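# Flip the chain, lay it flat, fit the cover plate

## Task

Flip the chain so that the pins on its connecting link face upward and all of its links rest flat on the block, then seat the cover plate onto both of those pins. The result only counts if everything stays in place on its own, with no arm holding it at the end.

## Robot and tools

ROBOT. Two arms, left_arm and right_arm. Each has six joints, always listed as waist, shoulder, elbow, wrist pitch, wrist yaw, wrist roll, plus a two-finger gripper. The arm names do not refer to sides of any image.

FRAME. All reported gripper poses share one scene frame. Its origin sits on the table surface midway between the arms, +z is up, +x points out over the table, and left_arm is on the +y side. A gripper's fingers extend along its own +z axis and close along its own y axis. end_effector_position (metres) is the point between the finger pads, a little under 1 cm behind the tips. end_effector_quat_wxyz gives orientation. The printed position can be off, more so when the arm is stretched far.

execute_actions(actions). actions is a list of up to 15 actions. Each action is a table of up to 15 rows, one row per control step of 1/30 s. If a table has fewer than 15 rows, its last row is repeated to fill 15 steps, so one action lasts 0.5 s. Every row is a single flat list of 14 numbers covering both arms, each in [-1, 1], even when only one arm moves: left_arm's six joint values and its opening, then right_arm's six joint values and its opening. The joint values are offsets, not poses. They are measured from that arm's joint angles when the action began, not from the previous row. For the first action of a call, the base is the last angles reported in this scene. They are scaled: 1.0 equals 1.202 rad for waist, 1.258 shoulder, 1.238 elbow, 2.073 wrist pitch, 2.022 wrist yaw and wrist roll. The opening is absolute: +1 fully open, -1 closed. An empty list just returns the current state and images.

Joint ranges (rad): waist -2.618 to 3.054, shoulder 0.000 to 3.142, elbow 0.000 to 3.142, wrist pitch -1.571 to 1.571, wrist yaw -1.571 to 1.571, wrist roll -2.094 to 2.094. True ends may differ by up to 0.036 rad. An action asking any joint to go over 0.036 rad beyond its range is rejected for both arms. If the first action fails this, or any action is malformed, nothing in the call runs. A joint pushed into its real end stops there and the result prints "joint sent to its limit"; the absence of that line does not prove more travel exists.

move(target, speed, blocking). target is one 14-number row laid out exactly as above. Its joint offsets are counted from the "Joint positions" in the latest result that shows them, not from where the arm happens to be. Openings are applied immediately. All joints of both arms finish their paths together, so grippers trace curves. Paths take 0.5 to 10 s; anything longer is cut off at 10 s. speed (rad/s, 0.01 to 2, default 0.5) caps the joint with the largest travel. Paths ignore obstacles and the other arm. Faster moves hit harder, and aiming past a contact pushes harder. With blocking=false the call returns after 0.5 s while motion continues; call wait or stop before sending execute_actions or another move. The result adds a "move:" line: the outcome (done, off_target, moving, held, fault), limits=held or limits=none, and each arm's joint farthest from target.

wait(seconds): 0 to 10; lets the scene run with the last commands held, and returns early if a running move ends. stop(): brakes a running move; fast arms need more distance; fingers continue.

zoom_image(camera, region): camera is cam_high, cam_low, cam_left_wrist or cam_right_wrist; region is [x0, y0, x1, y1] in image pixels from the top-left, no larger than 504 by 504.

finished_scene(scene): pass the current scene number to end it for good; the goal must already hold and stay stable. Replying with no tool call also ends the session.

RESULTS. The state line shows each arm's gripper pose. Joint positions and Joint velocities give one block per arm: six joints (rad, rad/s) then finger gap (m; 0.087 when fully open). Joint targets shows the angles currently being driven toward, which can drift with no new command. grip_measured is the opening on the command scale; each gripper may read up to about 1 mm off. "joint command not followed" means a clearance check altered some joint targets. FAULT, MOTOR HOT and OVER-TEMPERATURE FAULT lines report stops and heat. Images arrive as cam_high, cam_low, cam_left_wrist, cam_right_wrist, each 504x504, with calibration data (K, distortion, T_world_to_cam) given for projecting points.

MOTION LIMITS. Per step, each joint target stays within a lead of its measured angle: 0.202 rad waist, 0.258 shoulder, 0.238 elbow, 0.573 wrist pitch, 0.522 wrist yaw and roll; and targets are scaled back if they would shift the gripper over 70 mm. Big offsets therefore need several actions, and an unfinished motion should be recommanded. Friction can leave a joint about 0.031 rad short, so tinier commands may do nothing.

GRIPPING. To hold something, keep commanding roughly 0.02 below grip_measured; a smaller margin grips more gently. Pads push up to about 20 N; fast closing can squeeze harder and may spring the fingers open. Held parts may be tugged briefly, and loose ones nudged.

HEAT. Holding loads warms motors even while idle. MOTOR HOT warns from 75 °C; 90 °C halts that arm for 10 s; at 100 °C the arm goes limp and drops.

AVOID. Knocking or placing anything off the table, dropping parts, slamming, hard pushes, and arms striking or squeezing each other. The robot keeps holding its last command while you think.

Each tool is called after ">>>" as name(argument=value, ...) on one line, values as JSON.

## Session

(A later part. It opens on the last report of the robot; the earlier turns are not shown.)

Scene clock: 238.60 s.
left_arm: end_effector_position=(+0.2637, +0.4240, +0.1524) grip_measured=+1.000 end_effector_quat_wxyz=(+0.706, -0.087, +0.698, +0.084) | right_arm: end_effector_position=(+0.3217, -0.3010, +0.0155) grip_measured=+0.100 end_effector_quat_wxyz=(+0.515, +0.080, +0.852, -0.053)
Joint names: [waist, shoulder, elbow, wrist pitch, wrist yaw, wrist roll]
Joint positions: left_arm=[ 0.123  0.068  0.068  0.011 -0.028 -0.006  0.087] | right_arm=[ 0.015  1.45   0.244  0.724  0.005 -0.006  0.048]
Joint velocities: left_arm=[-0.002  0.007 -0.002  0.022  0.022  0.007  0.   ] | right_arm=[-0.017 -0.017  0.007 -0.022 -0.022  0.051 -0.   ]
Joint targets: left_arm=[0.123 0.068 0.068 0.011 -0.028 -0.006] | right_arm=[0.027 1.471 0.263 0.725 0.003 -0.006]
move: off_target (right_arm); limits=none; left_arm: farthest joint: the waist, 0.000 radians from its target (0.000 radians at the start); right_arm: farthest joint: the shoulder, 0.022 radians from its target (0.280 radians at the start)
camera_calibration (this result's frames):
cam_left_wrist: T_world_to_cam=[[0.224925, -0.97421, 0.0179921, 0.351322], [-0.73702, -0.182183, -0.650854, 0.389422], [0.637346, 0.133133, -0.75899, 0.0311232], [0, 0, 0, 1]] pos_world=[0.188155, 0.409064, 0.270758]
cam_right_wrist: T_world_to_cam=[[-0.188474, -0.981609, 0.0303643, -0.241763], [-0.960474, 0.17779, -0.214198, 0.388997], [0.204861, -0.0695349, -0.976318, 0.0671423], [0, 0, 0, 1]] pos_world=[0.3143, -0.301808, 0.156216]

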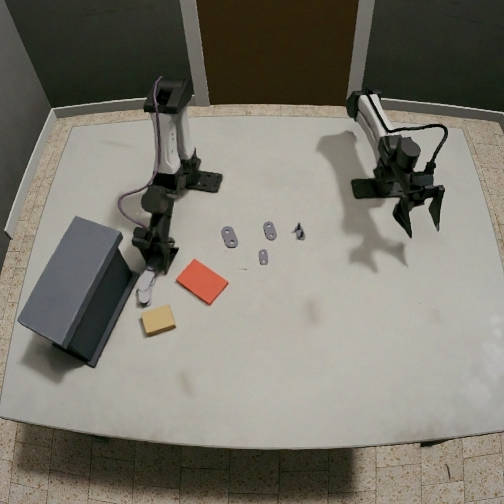

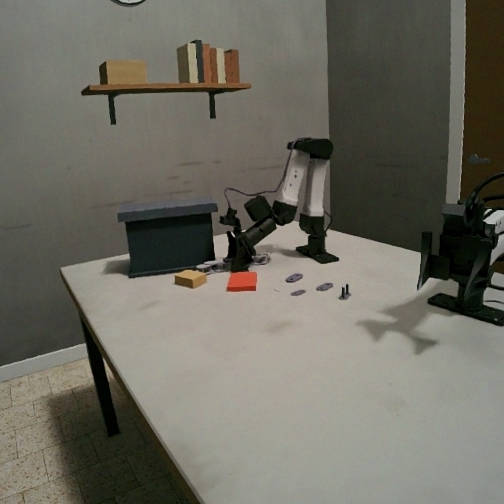

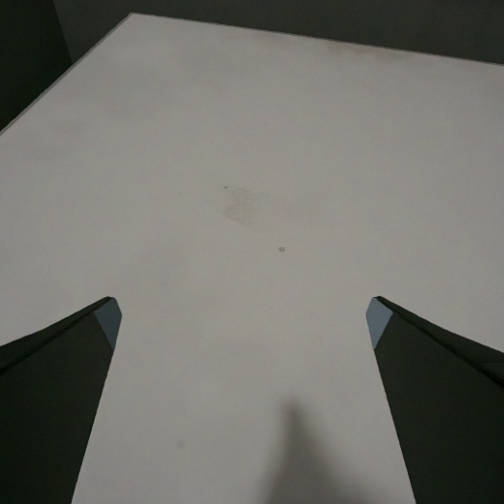

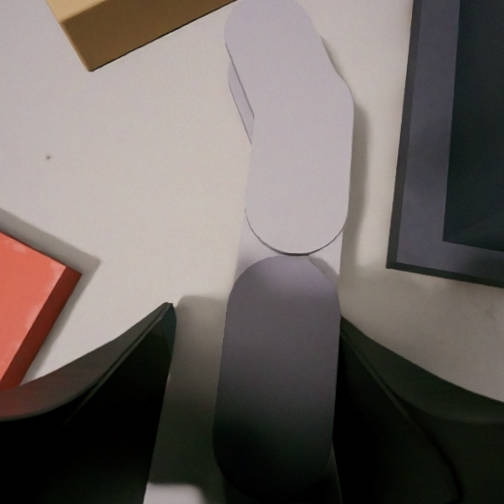

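>>> move(target=[0,0,0,0,0,0,1, -0.01,0.03,0.033,0,0,0,-0.2], speed=0.1)

>>> move(target=[0,0,0,0,0,0,1, 0,0,0,0,0,0,-0.45])

Scene clock: 241.90 s.
left_arm: end_effector_position=(+0.2637, +0.4240, +0.1524) grip_measured=+1.000 end_effector_quat_wxyz=(+0.706, -0.087, +0.698, +0.084) | right_arm: end_effector_position=(+0.3276, -0.3031, +0.0171) grip_measured=-0.200 end_effector_quat_wxyz=(+0.516, +0.081, +0.851, -0.055)
Joint names: [waist, shoulder, elbow, wrist pitch, wrist yaw, wrist roll]
Joint positions: left_arm=[ 0.123  0.068  0.068  0.011 -0.028 -0.006  0.087] | right_arm=[ 0.014  1.469  0.266  0.725  0.008 -0.007  0.035]
Joint velocities: left_arm=[ 0.002 -0.002  0.012 -0.037 -0.007  0.081  0.   ] | right_arm=[ 0.022 -0.002  0.012 -0.007 -0.022 -0.007 -0.   ]
Joint targets: left_arm=[0.123 0.068 0.068 0.011 -0.028 -0.006] | right_arm=[0.003 1.487 0.285 0.724 0.005 -0.006]
move: done; limits=none; left_arm: farthest joint: the waist, 0.000 radians from its target (0.000 radians at the start); right_arm: farthest joint: the elbow, 0.019 radians from its target (0.041 radians at the start)
camera_calibration (this result's frames):
cam_left_wrist: T_world_to_cam=[[0.224925, -0.97421, 0.0179921, 0.351322], [-0.73702, -0.182183, -0.650854, 0.389422], [0.637346, 0.133133, -0.75899, 0.0311232], [0, 0, 0, 1]] pos_world=[0.188155, 0.409064, 0.270758]
cam_right_wrist: T_world_to_cam=[[-0.191957, -0.980861, 0.0326214, -0.241376], [-0.95922, 0.180487, -0.217534, 0.395851], [0.207483, -0.0730482, -0.975508, 0.0654195], [0, 0, 0, 1]] pos_world=[0.319801, -0.303423, 0.157802]

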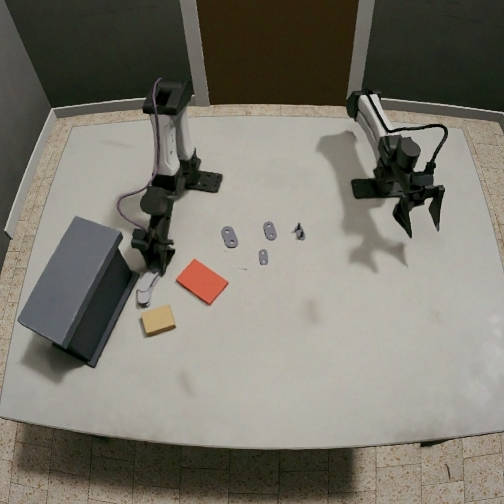

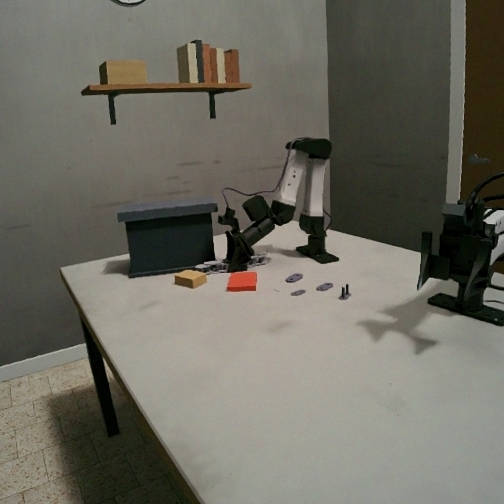

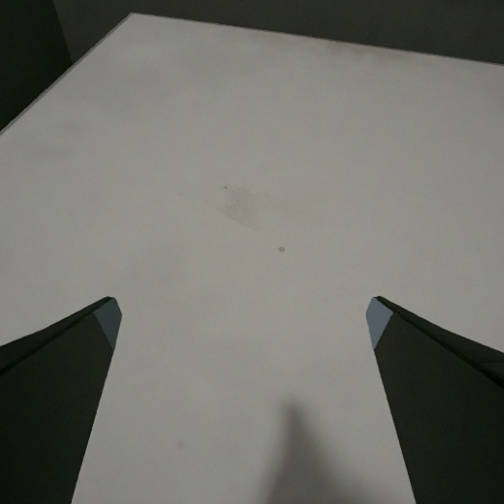

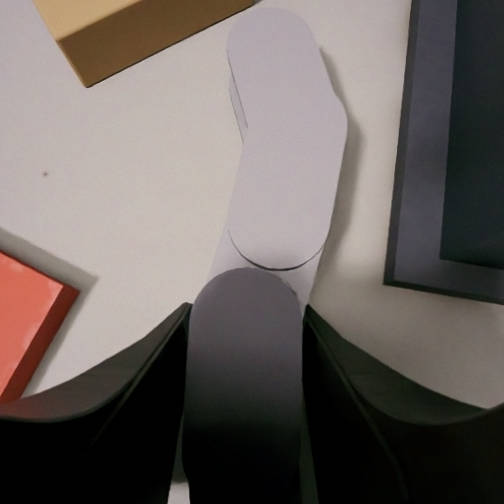

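Scene clock: 242.40 s.
left_arm: end_effector_position=(+0.2637, +0.4240, +0.1524) grip_measured=+1.000 end_effector_quat_wxyz=(+0.706, -0.087, +0.698, +0.084) | right_arm: end_effector_position=(+0.3275, -0.3038, +0.0172) grip_measured=-0.396 end_effector_quat_wxyz=(+0.516, +0.081, +0.851, -0.057)
Joint names: [waist, shoulder, elbow, wrist pitch, wrist yaw, wrist roll]
Joint positions: left_arm=[ 0.123  0.068  0.068  0.011 -0.028 -0.006  0.087] | right_arm=[ 0.014  1.469  0.266  0.725  0.013 -0.008  0.026]
Joint velocities: left_arm=[-0.007 -0.007  0.017 -0.022  0.051 -0.022  0.   ] | right_arm=[ 0.002  0.002  0.012 -0.051 -0.007 -0.037 -0.   ]
Joint targets: left_arm=[0.123 0.068 0.068 0.011 -0.028 -0.006] | right_arm=[0.015 1.469 0.266 0.725 0.009 -0.007]
move: done; limits=none; left_arm: farthest joint: the waist, 0.000 radians from its target (0.000 radians at the start); right_arm: farthest joint: the wrist yaw, 0.005 radians from its target (0.000 radians at the start)
camera_calibration (this result's frames):
cam_left_wrist: T_world_to_cam=[[0.224925, -0.97421, 0.0179921, 0.351322], [-0.73702, -0.182183, -0.650854, 0.389422], [0.637346, 0.133133, -0.75899, 0.0311232], [0, 0, 0, 1]] pos_world=[0.188155, 0.409064, 0.270758]
cam_right_wrist: T_world_to_cam=[[-0.19526, -0.980119, 0.0352279, -0.240883], [-0.958635, 0.183148, -0.217891, 0.396537], [0.207107, -0.0763159, -0.975337, 0.0645908], [0, 0, 0, 1]] pos_world=[0.319722, -0.30379, 0.157885]

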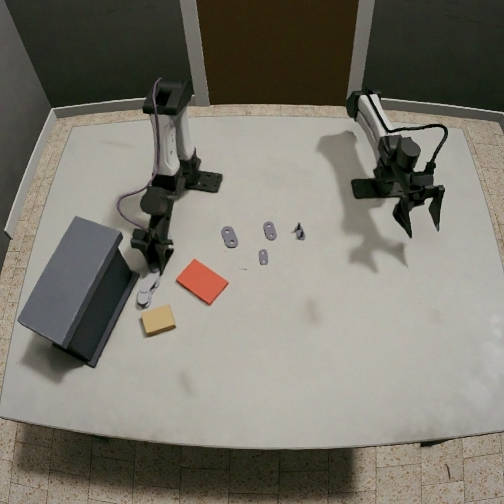

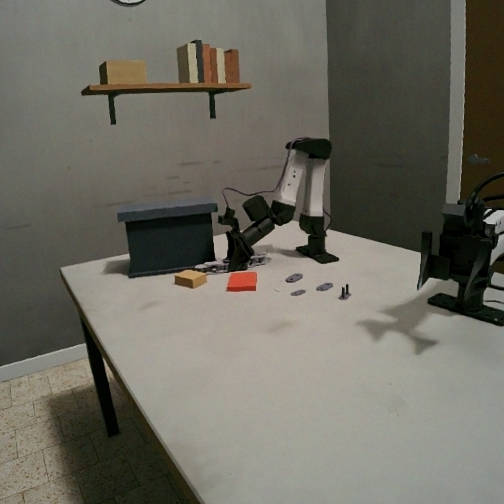

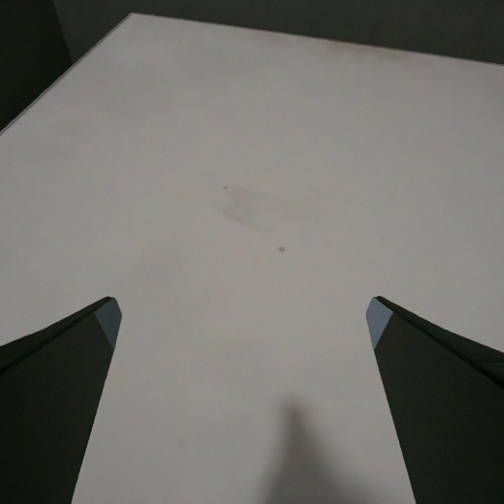

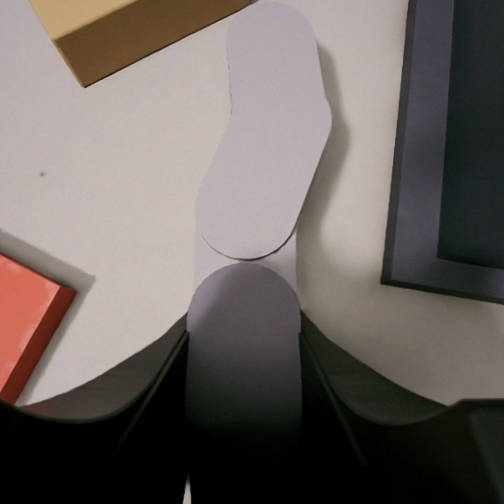

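>>> move(target=[0,0,0,0,0,0,1, 0,-0.165,0.1,-0.075,0,0,-0.45], speed=0.15)

>>> zoom_image(camera="cam_low", region=[170, 190, 310, 285])

Scene clock: 247.87 s.
left_arm: end_effector_position=(+0.2637, +0.4240, +0.1524) grip_measured=+1.000 end_effector_quat_wxyz=(+0.706, -0.087, +0.698, +0.084) | right_arm: end_effector_position=(+0.3384, -0.3059, +0.0645) grip_measured=-0.383 end_effector_quat_wxyz=(+0.539, +0.080, +0.836, -0.059)
Joint names: [waist, shoulder, elbow, wrist pitch, wrist yaw, wrist roll]
Joint positions: left_arm=[ 0.123  0.068  0.068  0.011 -0.028 -0.006  0.087] | right_arm=[ 0.014  1.291  0.353  0.514  0.013 -0.008  0.027]
Joint velocities: left_arm=[ 0.002 -0.002 -0.007 -0.022  0.007  0.007  0.   ] | right_arm=[ 0.007  0.007 -0.002  0.051  0.066  0.007 -0.001]
Joint targets: left_arm=[0.123 0.068 0.068 0.011 -0.028 -0.006] | right_arm=[0.014 1.262 0.389 0.570 0.013 -0.008]
move: off_target (right_arm); limits=none; left_arm: farthest joint: the waist, 0.000 radians from its target (0.000 radians at the start); right_arm: farthest joint: the wrist pitch, 0.056 radians from its target (0.156 radians at the start)
camera_calibration (this result's frames):
cam_left_wrist: T_world_to_cam=[[0.224925, -0.97421, 0.0179921, 0.351322], [-0.73702, -0.182183, -0.650854, 0.389422], [0.637346, 0.133133, -0.75899, 0.0311232], [0, 0, 0, 1]] pos_world=[0.188155, 0.409064, 0.270758]
cam_right_wrist: T_world_to_cam=[[-0.197124, -0.97976, 0.0348355, -0.241715], [-0.945645, 0.180645, -0.270413, 0.415911], [0.258647, -0.0862468, -0.962114, 0.0869931], [0, 0, 0, 1]] pos_world=[0.323156, -0.304452, 0.204585]

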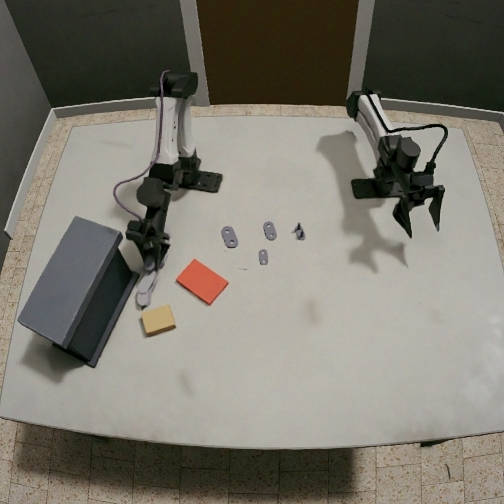

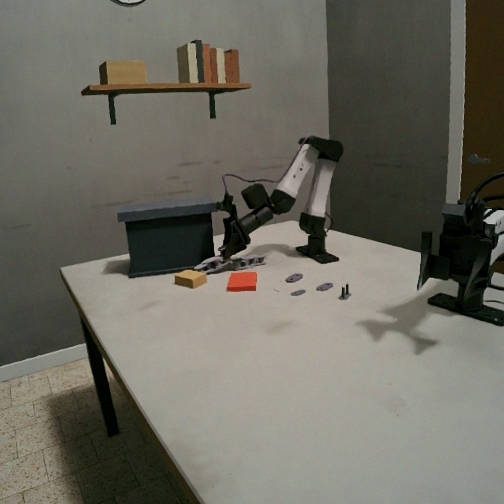

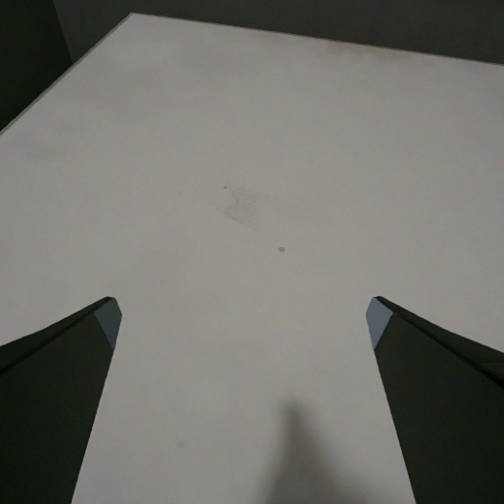

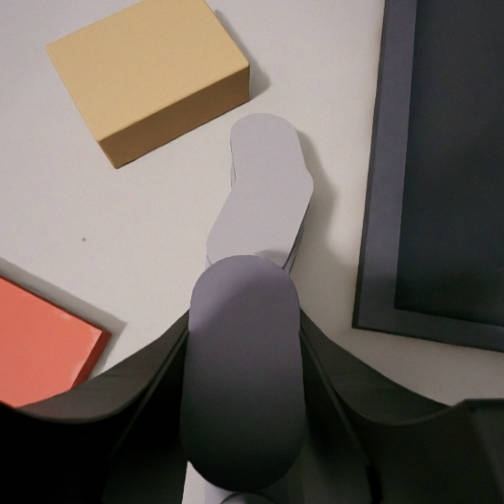

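Region (170, 190, 310, 285) of cam_low's 504x504 image, scaled by 3.600, with more detail than that image has; it fills the top 342 rows of this view, and the rest is white.

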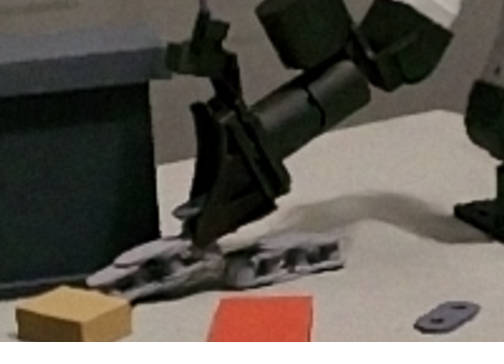

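>>> move(target=[0,0,0,0,0,0,1, 0,0.09,-0.05,0.055,0,0,-0.45], speed=0.08)

>>> zoom_image(camera="cam_low", region=[190, 230, 280, 285])

Scene clock: 262.40 s.
left_arm: end_effector_position=(+0.2637, +0.4240, +0.1524) grip_measured=+1.000 end_effector_quat_wxyz=(+0.706, -0.087, +0.698, +0.084) | right_arm: end_effector_position=(+0.3318, -0.3046, +0.0353) grip_measured=-0.386 end_effector_quat_wxyz=(+0.520, +0.081, +0.848, -0.057)
Joint names: [waist, shoulder, elbow, wrist pitch, wrist yaw, wrist roll]
Joint positions: left_arm=[ 0.123  0.068  0.068  0.011 -0.028 -0.006  0.087] | right_arm=[ 0.014  1.387  0.308  0.609  0.013 -0.008  0.027]
Joint velocities: left_arm=[ 0.007 -0.002  0.007 -0.037 -0.022 -0.051  0.   ] | right_arm=[ 0.002  0.002  0.002 -0.007  0.007 -0.037  0.   ]
Joint targets: left_arm=[0.123 0.068 0.068 0.011 -0.028 -0.006] | right_arm=[0.014 1.404 0.291 0.627 0.013 -0.008]
move: done; limits=none; left_arm: farthest joint: the waist, 0.000 radians from its target (0.000 radians at the start); right_arm: farthest joint: the wrist pitch, 0.019 radians from its target (0.114 radians at the start)
camera_calibration (this result's frames):
cam_left_wrist: T_world_to_cam=[[0.224925, -0.97421, 0.0179921, 0.351322], [-0.73702, -0.182183, -0.650854, 0.389422], [0.637346, 0.133133, -0.75899, 0.0311232], [0, 0, 0, 1]] pos_world=[0.188155, 0.409064, 0.270758]
cam_right_wrist: T_world_to_cam=[[-0.19555, -0.980063, 0.0351738, -0.241379], [-0.956805, 0.182796, -0.226074, 0.404347], [0.215137, -0.0778632, -0.973475, 0.0781214], [0, 0, 0, 1]] pos_world=[0.322873, -0.304397, 0.175952]

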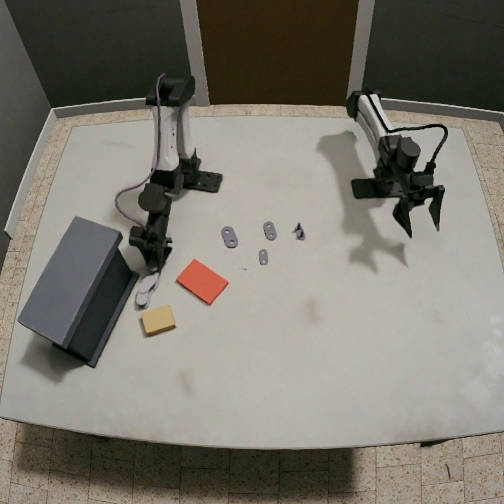

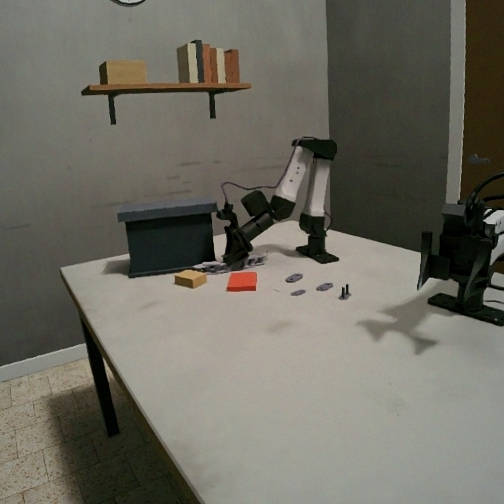

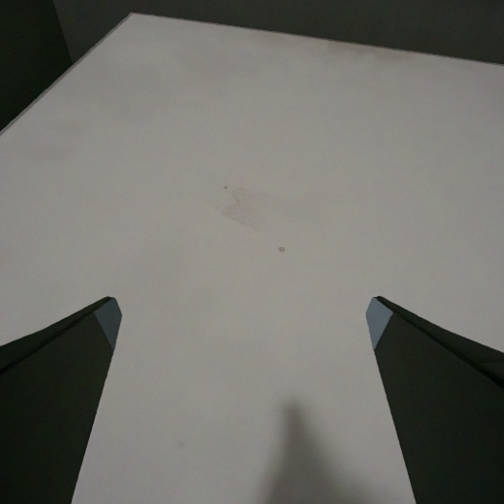

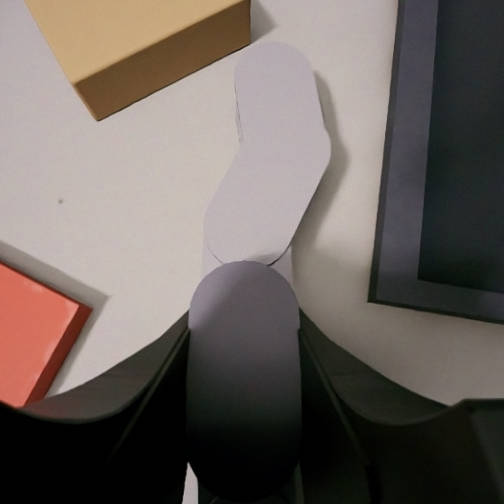

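Region (190, 230, 280, 285) of cam_low's 504x504 image, scaled by 5.600, with more detail than that image has.

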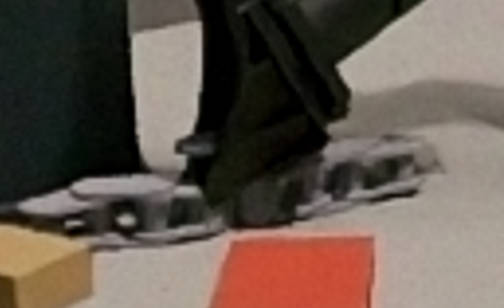

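>>> move(target=[0,0,0,0,0,0,1, 0,0.055,-0.035,0.04,0,0,-0.45], speed=0.08)

>>> move(target=[0,0,0,0,0,0,1, 0,0,0,0,0,0,0])

>>> move(target=[0,0,0,0,0,0,1, 0.02,-0.3,0.05,-0.2,0,0,0])

>>> zoom_image(camera="cam_low", region=[190, 230, 280, 285])

Scene clock: 268.60 s.
left_arm: end_effector_position=(+0.2637, +0.4240, +0.1524) grip_measured=+1.000 end_effector_quat_wxyz=(+0.706, -0.087, +0.698, +0.084) | right_arm: end_effector_position=(+0.3321, -0.3047, +0.0268) grip_measured=-0.390 end_effector_quat_wxyz=(+0.522, +0.081, +0.847, -0.057)
Joint names: [waist, shoulder, elbow, wrist pitch, wrist yaw, wrist roll]
Joint positions: left_arm=[ 0.123  0.068  0.068  0.011 -0.028 -0.006  0.087] | right_arm=[ 0.014  1.439  0.288  0.687  0.013 -0.008  0.027]
Joint velocities: left_arm=[ 0.012 -0.007  0.012 -0.022 -0.022 -0.081  0.   ] | right_arm=[-0.012 -0.027  0.007  0.037 -0.037  0.051 -0.001]
Joint targets: left_arm=[0.123 0.068 0.068 0.011 -0.028 -0.006] | right_arm=[0.014 1.456 0.265 0.692 0.013 -0.008]
move: off_target (right_arm); limits=none; left_arm: farthest joint: the waist, 0.000 radians from its target (0.000 radians at the start); right_arm: farthest joint: the elbow, 0.023 radians from its target (0.044 radians at the start)
camera_calibration (this result's frames):
cam_left_wrist: T_world_to_cam=[[0.224925, -0.97421, 0.0179921, 0.351322], [-0.73702, -0.182183, -0.650854, 0.389422], [0.637346, 0.133133, -0.75899, 0.0311232], [0, 0, 0, 1]] pos_world=[0.188155, 0.409064, 0.270758]
cam_right_wrist: T_world_to_cam=[[-0.195734, -0.980027, 0.0351381, -0.241005], [-0.955606, 0.182565, -0.231273, 0.402404], [0.220239, -0.0788462, -0.972254, 0.0677257], [0, 0, 0, 1]] pos_world=[0.322451, -0.304316, 0.16738]

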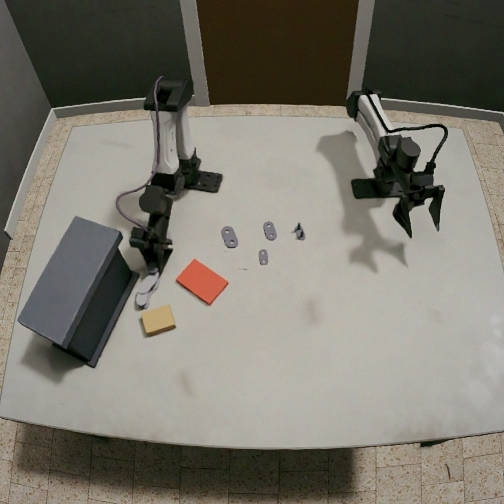

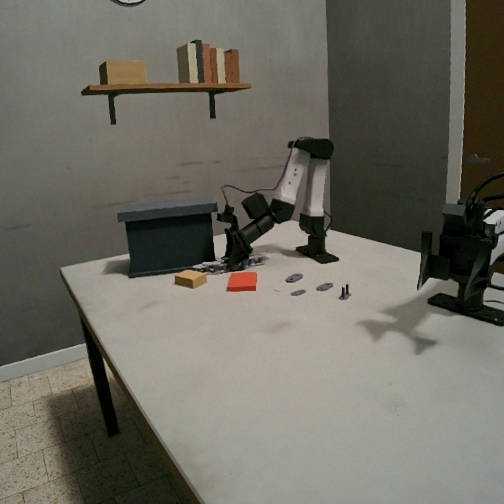

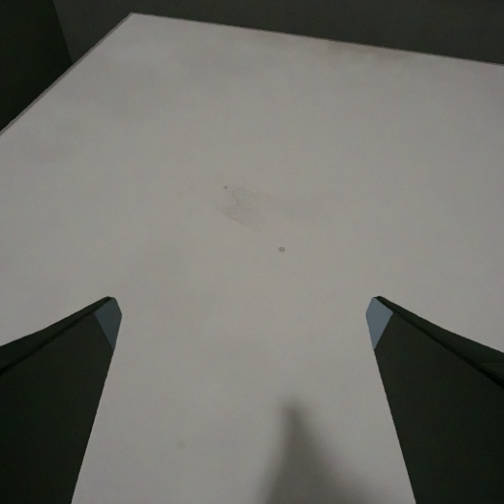

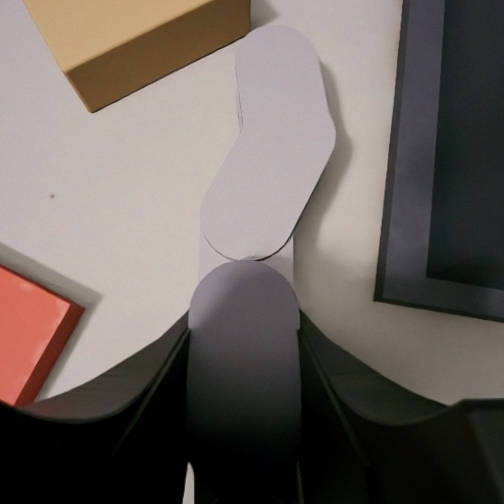

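Scene clock: 269.10 s.
left_arm: end_effector_position=(+0.2637, +0.4240, +0.1524) grip_measured=+1.000 end_effector_quat_wxyz=(+0.706, -0.087, +0.698, +0.084) | right_arm: end_effector_position=(+0.3321, -0.3047, +0.0268) grip_measured=+0.000 end_effector_quat_wxyz=(+0.522, +0.081, +0.847, -0.057)
Joint names: [waist, shoulder, elbow, wrist pitch, wrist yaw, wrist roll]
Joint positions: left_arm=[ 0.123  0.068  0.068  0.011 -0.028 -0.006  0.087] | right_arm=[ 0.014  1.439  0.288  0.687  0.013 -0.008  0.044]
Joint velocities: left_arm=[-0.027 -0.002 -0.012  0.037  0.037 -0.051  0.   ] | right_arm=[-0.002 -0.002 -0.012 -0.007 -0.051 -0.066 -0.   ]
Joint targets: left_arm=[0.123 0.068 0.068 0.011 -0.028 -0.006] | right_arm=[0.014 1.439 0.288 0.687 0.013 -0.008]
move: done; limits=none; left_arm: farthest joint: the waist, 0.000 radians from its target (0.000 radians at the start); right_arm: farthest joint: the waist, 0.000 radians from its target (0.000 radians at the start)
camera_calibration (this result's frames):
cam_left_wrist: T_world_to_cam=[[0.224925, -0.97421, 0.0179921, 0.351322], [-0.73702, -0.182183, -0.650854, 0.389422], [0.637346, 0.133133, -0.75899, 0.0311232], [0, 0, 0, 1]] pos_world=[0.188155, 0.409064, 0.270758]
cam_right_wrist: T_world_to_cam=[[-0.195734, -0.980027, 0.0351381, -0.241005], [-0.955606, 0.182565, -0.231273, 0.402404], [0.220239, -0.0788462, -0.972254, 0.0677257], [0, 0, 0, 1]] pos_world=[0.322451, -0.304316, 0.16738]

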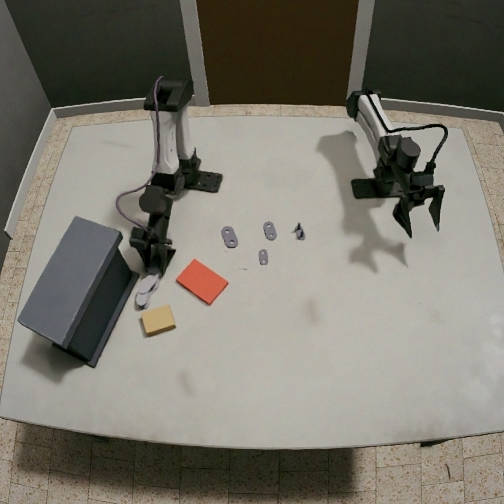

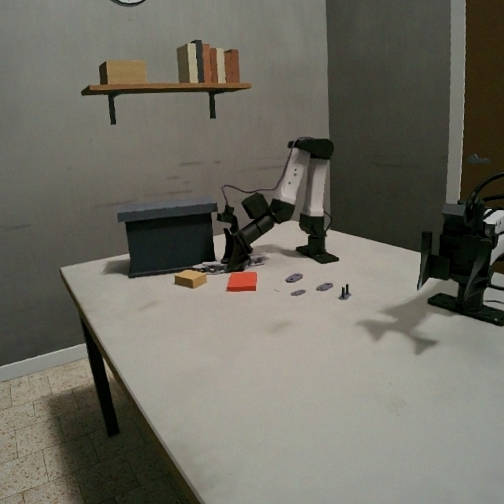

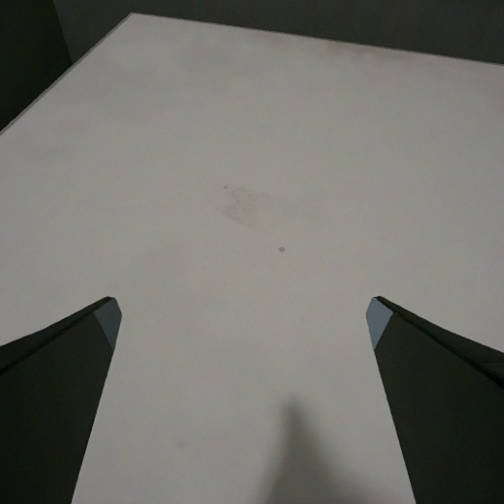

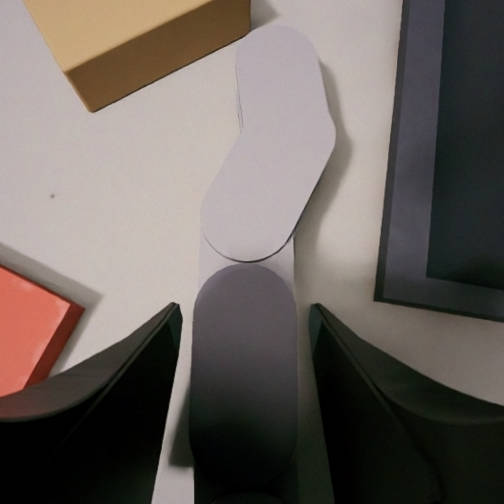

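Scene clock: 270.70 s.
left_arm: end_effector_position=(+0.2637, +0.4240, +0.1524) grip_measured=+1.000 end_effector_quat_wxyz=(+0.706, -0.087, +0.698, +0.084) | right_arm: end_effector_position=(+0.3102, -0.2956, +0.0764) grip_measured=+0.000 end_effector_quat_wxyz=(+0.525, +0.075, +0.846, -0.054)
Joint names: [waist, shoulder, elbow, wrist pitch, wrist yaw, wrist roll]
Joint positions: left_arm=[ 0.123  0.068  0.068  0.011 -0.028 -0.006  0.087] | right_arm=[ 0.029  1.077  0.333  0.286  0.013 -0.008  0.044]
Joint velocities: left_arm=[ 0.002  0.027  0.017 -0.051  0.037 -0.022  0.   ] | right_arm=[-0.012 -0.012  0.007  0.007 -0.007 -0.051 -0.001]
Joint targets: left_arm=[0.123 0.068 0.068 0.011 -0.028 -0.006] | right_arm=[0.038 1.062 0.350 0.273 0.013 -0.008]
move: done; limits=none; left_arm: farthest joint: the waist, 0.000 radians from its target (0.000 radians at the start); right_arm: farthest joint: the elbow, 0.017 radians from its target (0.062 radians at the start)
camera_calibration (this result's frames):
cam_left_wrist: T_world_to_cam=[[0.224925, -0.97421, 0.0179921, 0.351322], [-0.73702, -0.182183, -0.650854, 0.389422], [0.637346, 0.133133, -0.75899, 0.0311232], [0, 0, 0, 1]] pos_world=[0.188155, 0.409064, 0.270758]
cam_right_wrist: T_world_to_cam=[[-0.181357, -0.982791, 0.0350935, -0.243405], [-0.956719, 0.168063, -0.237577, 0.387826], [0.227591, -0.0766609, -0.970735, 0.119739], [0, 0, 0, 1]] pos_world=[0.299646, -0.295216, 0.216915]

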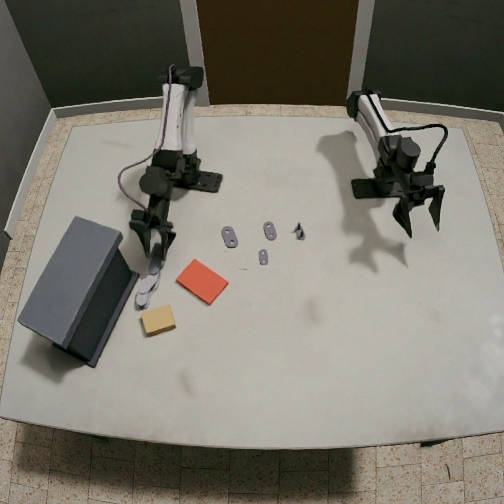

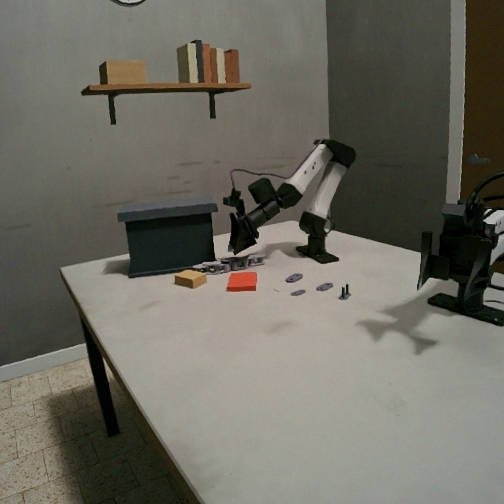

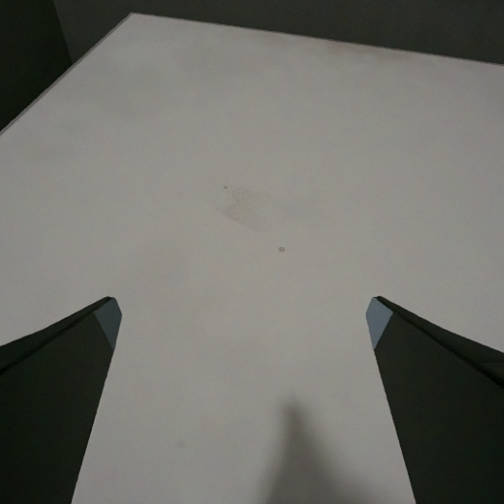

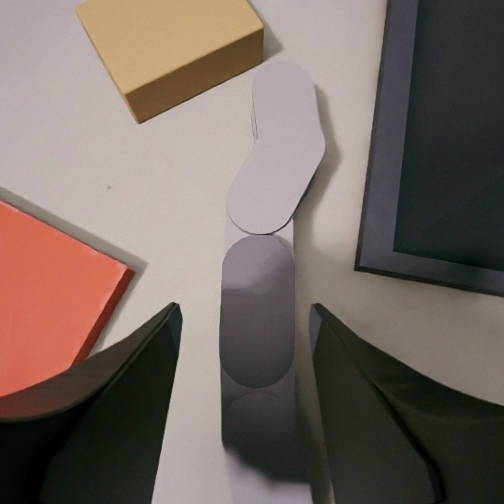

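Region (190, 230, 280, 285) of cam_low's 504x504 image, scaled by 5.600, with more detail than that image has.

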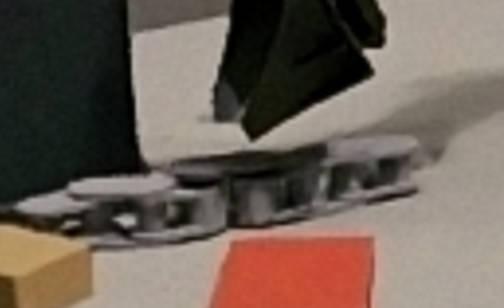

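>>> move(target=[0,0,0,0,0,0,1, 0.08,0.495,0.79,-0.52,-0.01,0,0.1], speed=0.8)

>>> move(target=[0,0,0,0,0,0,1, -0.12,0.535,0.76,-0.29,0,0,0.1], speed=0.6)

Scene clock: 292.13 s.
left_arm: end_effector_position=(+0.2637, +0.4240, +0.1524) grip_measured=+1.000 end_effector_quat_wxyz=(+0.706, -0.087, +0.698, +0.084) | right_arm: end_effector_position=(+0.3509, -0.2689, +0.0919) grip_measured=+0.100 end_effector_quat_wxyz=(+0.199, +0.039, +0.979, -0.010)
Joint names: [waist, shoulder, elbow, wrist pitch, wrist yaw, wrist roll]
Joint positions: left_arm=[ 0.123  0.068  0.068  0.011 -0.028 -0.006  0.087] | right_arm=[ 0.117  1.682  1.291 -0.779  0.002 -0.008  0.048]
Joint velocities: left_arm=[ 0.007  0.002 -0.017 -0.007 -0.066 -0.037  0.   ] | right_arm=[-0.007 -0.022 -0.012 -0.007  0.022 -0.007 -0.   ]
Joint targets: left_arm=[0.123 0.068 0.068 0.011 -0.028 -0.006] | right_arm=[0.126 1.699 1.311 -0.792 -0.008 -0.008]
move: done; limits=none; left_arm: farthest joint: the waist, 0.000 radians from its target (0.000 radians at the start); right_arm: farthest joint: the elbow, 0.020 radians from its target (0.978 radians at the start)
camera_calibration (this result's frames):
cam_left_wrist: T_world_to_cam=[[0.224925, -0.97421, 0.0179921, 0.351322], [-0.73702, -0.182183, -0.650854, 0.389422], [0.637346, 0.133133, -0.75899, 0.0311232], [0, 0, 0, 1]] pos_world=[0.188155, 0.409064, 0.270758]
cam_right_wrist: T_world_to_cam=[[-0.0654968, -0.997625, 0.0213163, -0.253738], [-0.888105, 0.0680195, 0.454579, 0.311289], [-0.454949, 0.0108423, -0.890451, 0.3832], [0, 0, 0, 1]] pos_world=[0.434175, -0.278464, 0.205125]

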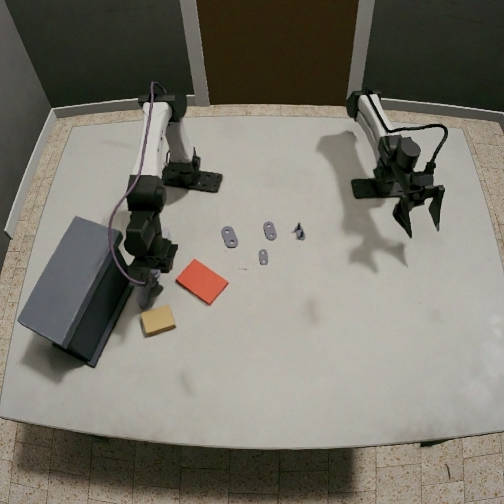

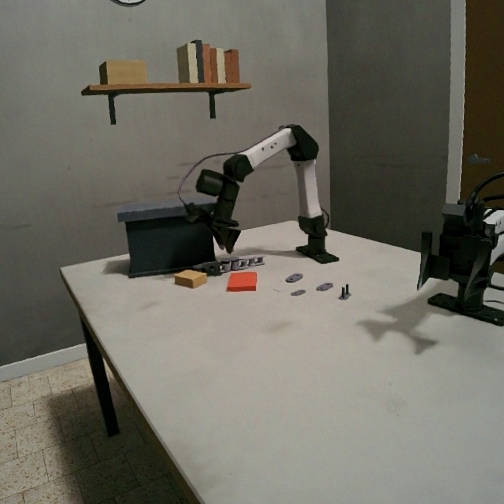

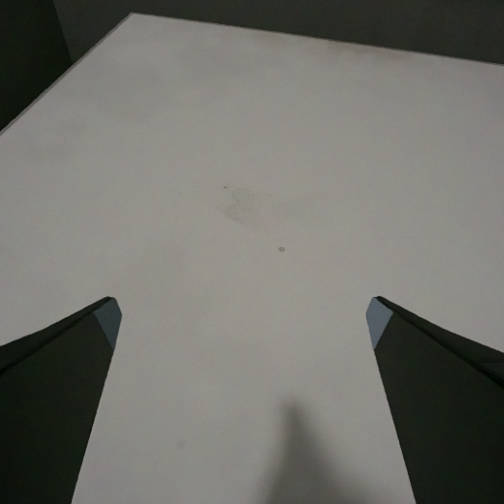

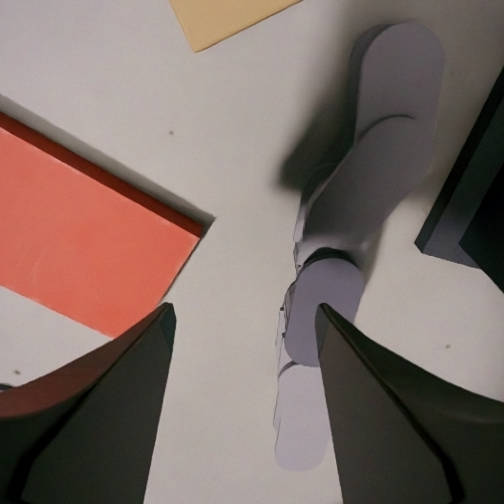

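Scene clock: 294.47 s.
left_arm: end_effector_position=(+0.2637, +0.4240, +0.1524) grip_measured=+1.000 end_effector_quat_wxyz=(+0.706, -0.087, +0.698, +0.084) | right_arm: end_effector_position=(+0.4150, -0.3344, +0.0786) grip_measured=+0.100 end_effector_quat_wxyz=(+0.036, +0.109, +0.993, -0.005)
Joint names: [waist, shoulder, elbow, wrist pitch, wrist yaw, wrist roll]
Joint positions: left_arm=[ 0.123  0.068  0.068  0.011 -0.028 -0.006  0.087] | right_arm=[-0.021  2.342  2.212 -1.367  0.002 -0.008  0.048]
Joint velocities: left_arm=[-0.017  0.022  0.012 -0.037  0.037 -0.037  0.   ] | right_arm=[-0.017  0.017 -0.002 -0.007  0.022  0.037  0.   ]
Joint targets: left_arm=[0.123 0.068 0.068 0.011 -0.028 -0.006] | right_arm=[-0.027 2.355 2.232 -1.380 0.002 -0.008]
move: done; limits=none; left_arm: farthest joint: the waist, 0.000 radians from its target (0.000 radians at the start); right_arm: farthest joint: the elbow, 0.020 radians from its target (0.941 radians at the start)
camera_calibration (this result's frames):
cam_left_wrist: T_world_to_cam=[[0.224925, -0.97421, 0.0179921, 0.351322], [-0.73702, -0.182183, -0.650854, 0.389422], [0.637346, 0.133133, -0.75899, 0.0311232], [0, 0, 0, 1]] pos_world=[0.188155, 0.409064, 0.270758]
cam_right_wrist: T_world_to_cam=[[-0.197024, -0.98031, 0.0131804, -0.253491], [-0.681699, 0.146646, 0.716785, 0.298747], [-0.704605, 0.132239, -0.697169, 0.530256], [0, 0, 0, 1]] pos_world=[0.527333, -0.36243, 0.158881]

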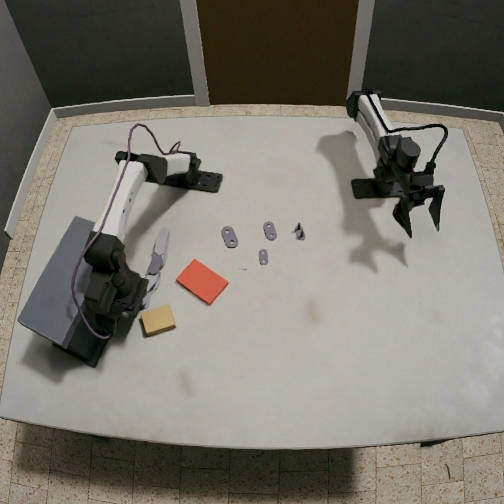

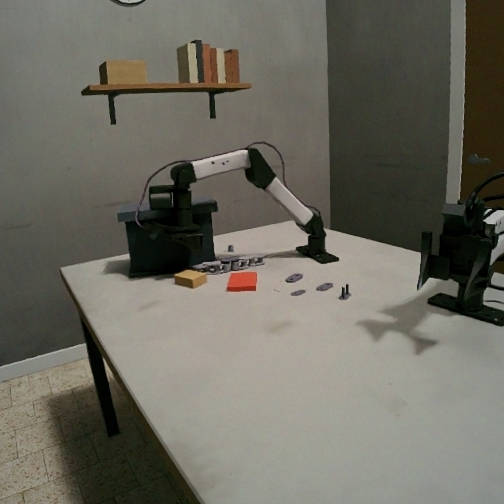

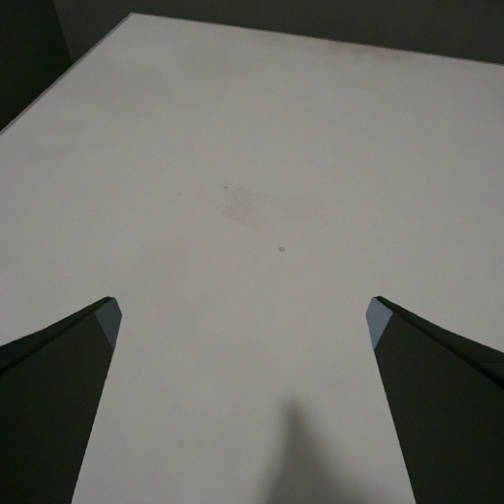

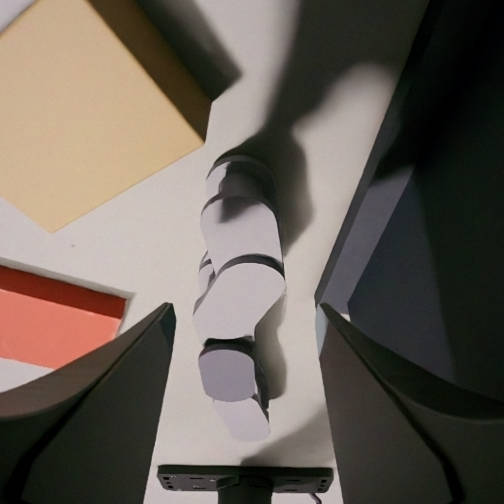

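>>> move(target=[0,0,0,0,0,0,1, 0,-0.03,-0.258,0.138,0,0,-0.05], speed=0.2)

Scene clock: 301.50 s.
left_arm: end_effector_position=(+0.2637, +0.4240, +0.1524) grip_measured=+1.000 end_effector_quat_wxyz=(+0.706, -0.087, +0.698, +0.084) | right_arm: end_effector_position=(+0.4096, -0.3331, +0.0134) grip_measured=-0.050 end_effector_quat_wxyz=(+0.038, +0.109, +0.993, -0.005)
Joint names: [waist, shoulder, elbow, wrist pitch, wrist yaw, wrist roll]
Joint positions: left_arm=[ 0.123  0.068  0.068  0.011 -0.028 -0.006  0.087] | right_arm=[-0.021  2.32   1.915 -1.09   0.002 -0.008  0.042]
Joint velocities: left_arm=[-0.007  0.002 -0.002  0.007  0.022 -0.051  0.   ] | right_arm=[ 0.007 -0.027  0.017  0.007 -0.007 -0.007 -0.001]
Joint targets: left_arm=[0.123 0.068 0.068 0.011 -0.028 -0.006] | right_arm=[-0.021 2.304 1.893 -1.081 0.002 -0.008]
move: off_target (right_arm); limits=none; left_arm: farthest joint: the waist, 0.000 radians from its target (0.000 radians at the start); right_arm: farthest joint: the elbow, 0.022 radians from its target (0.320 radians at the start)
camera_calibration (this result's frames):
cam_left_wrist: T_world_to_cam=[[0.224925, -0.97421, 0.0179921, 0.351322], [-0.73702, -0.182183, -0.650854, 0.389422], [0.637346, 0.133133, -0.75899, 0.0311232], [0, 0, 0, 1]] pos_world=[0.188155, 0.409064, 0.270758]
cam_right_wrist: T_world_to_cam=[[-0.197053, -0.980303, 0.0132433, -0.252465], [-0.683296, 0.147013, 0.715188, 0.342442], [-0.703048, 0.131881, -0.698807, 0.480044], [0, 0, 0, 1]] pos_world=[0.521734, -0.361144, 0.0938916]

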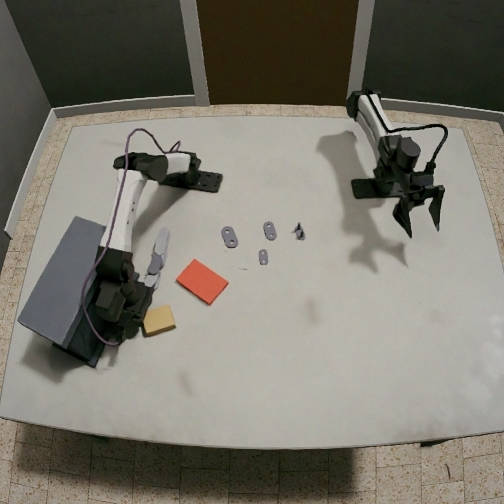

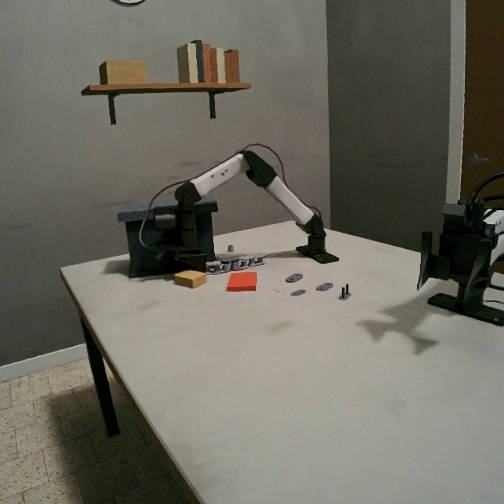

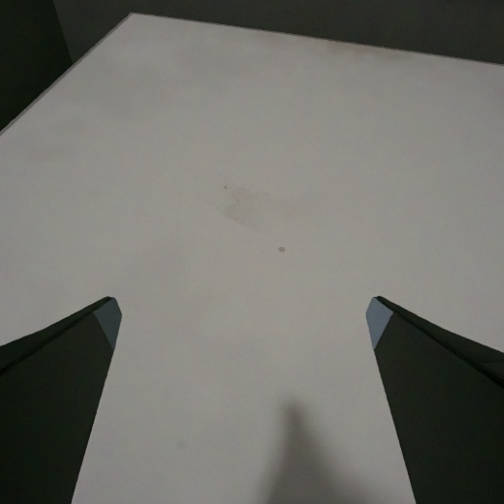

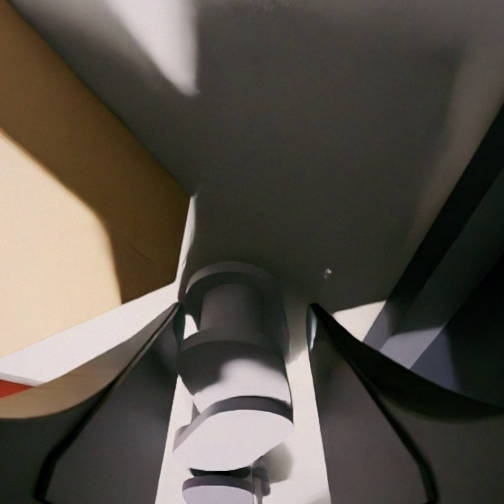

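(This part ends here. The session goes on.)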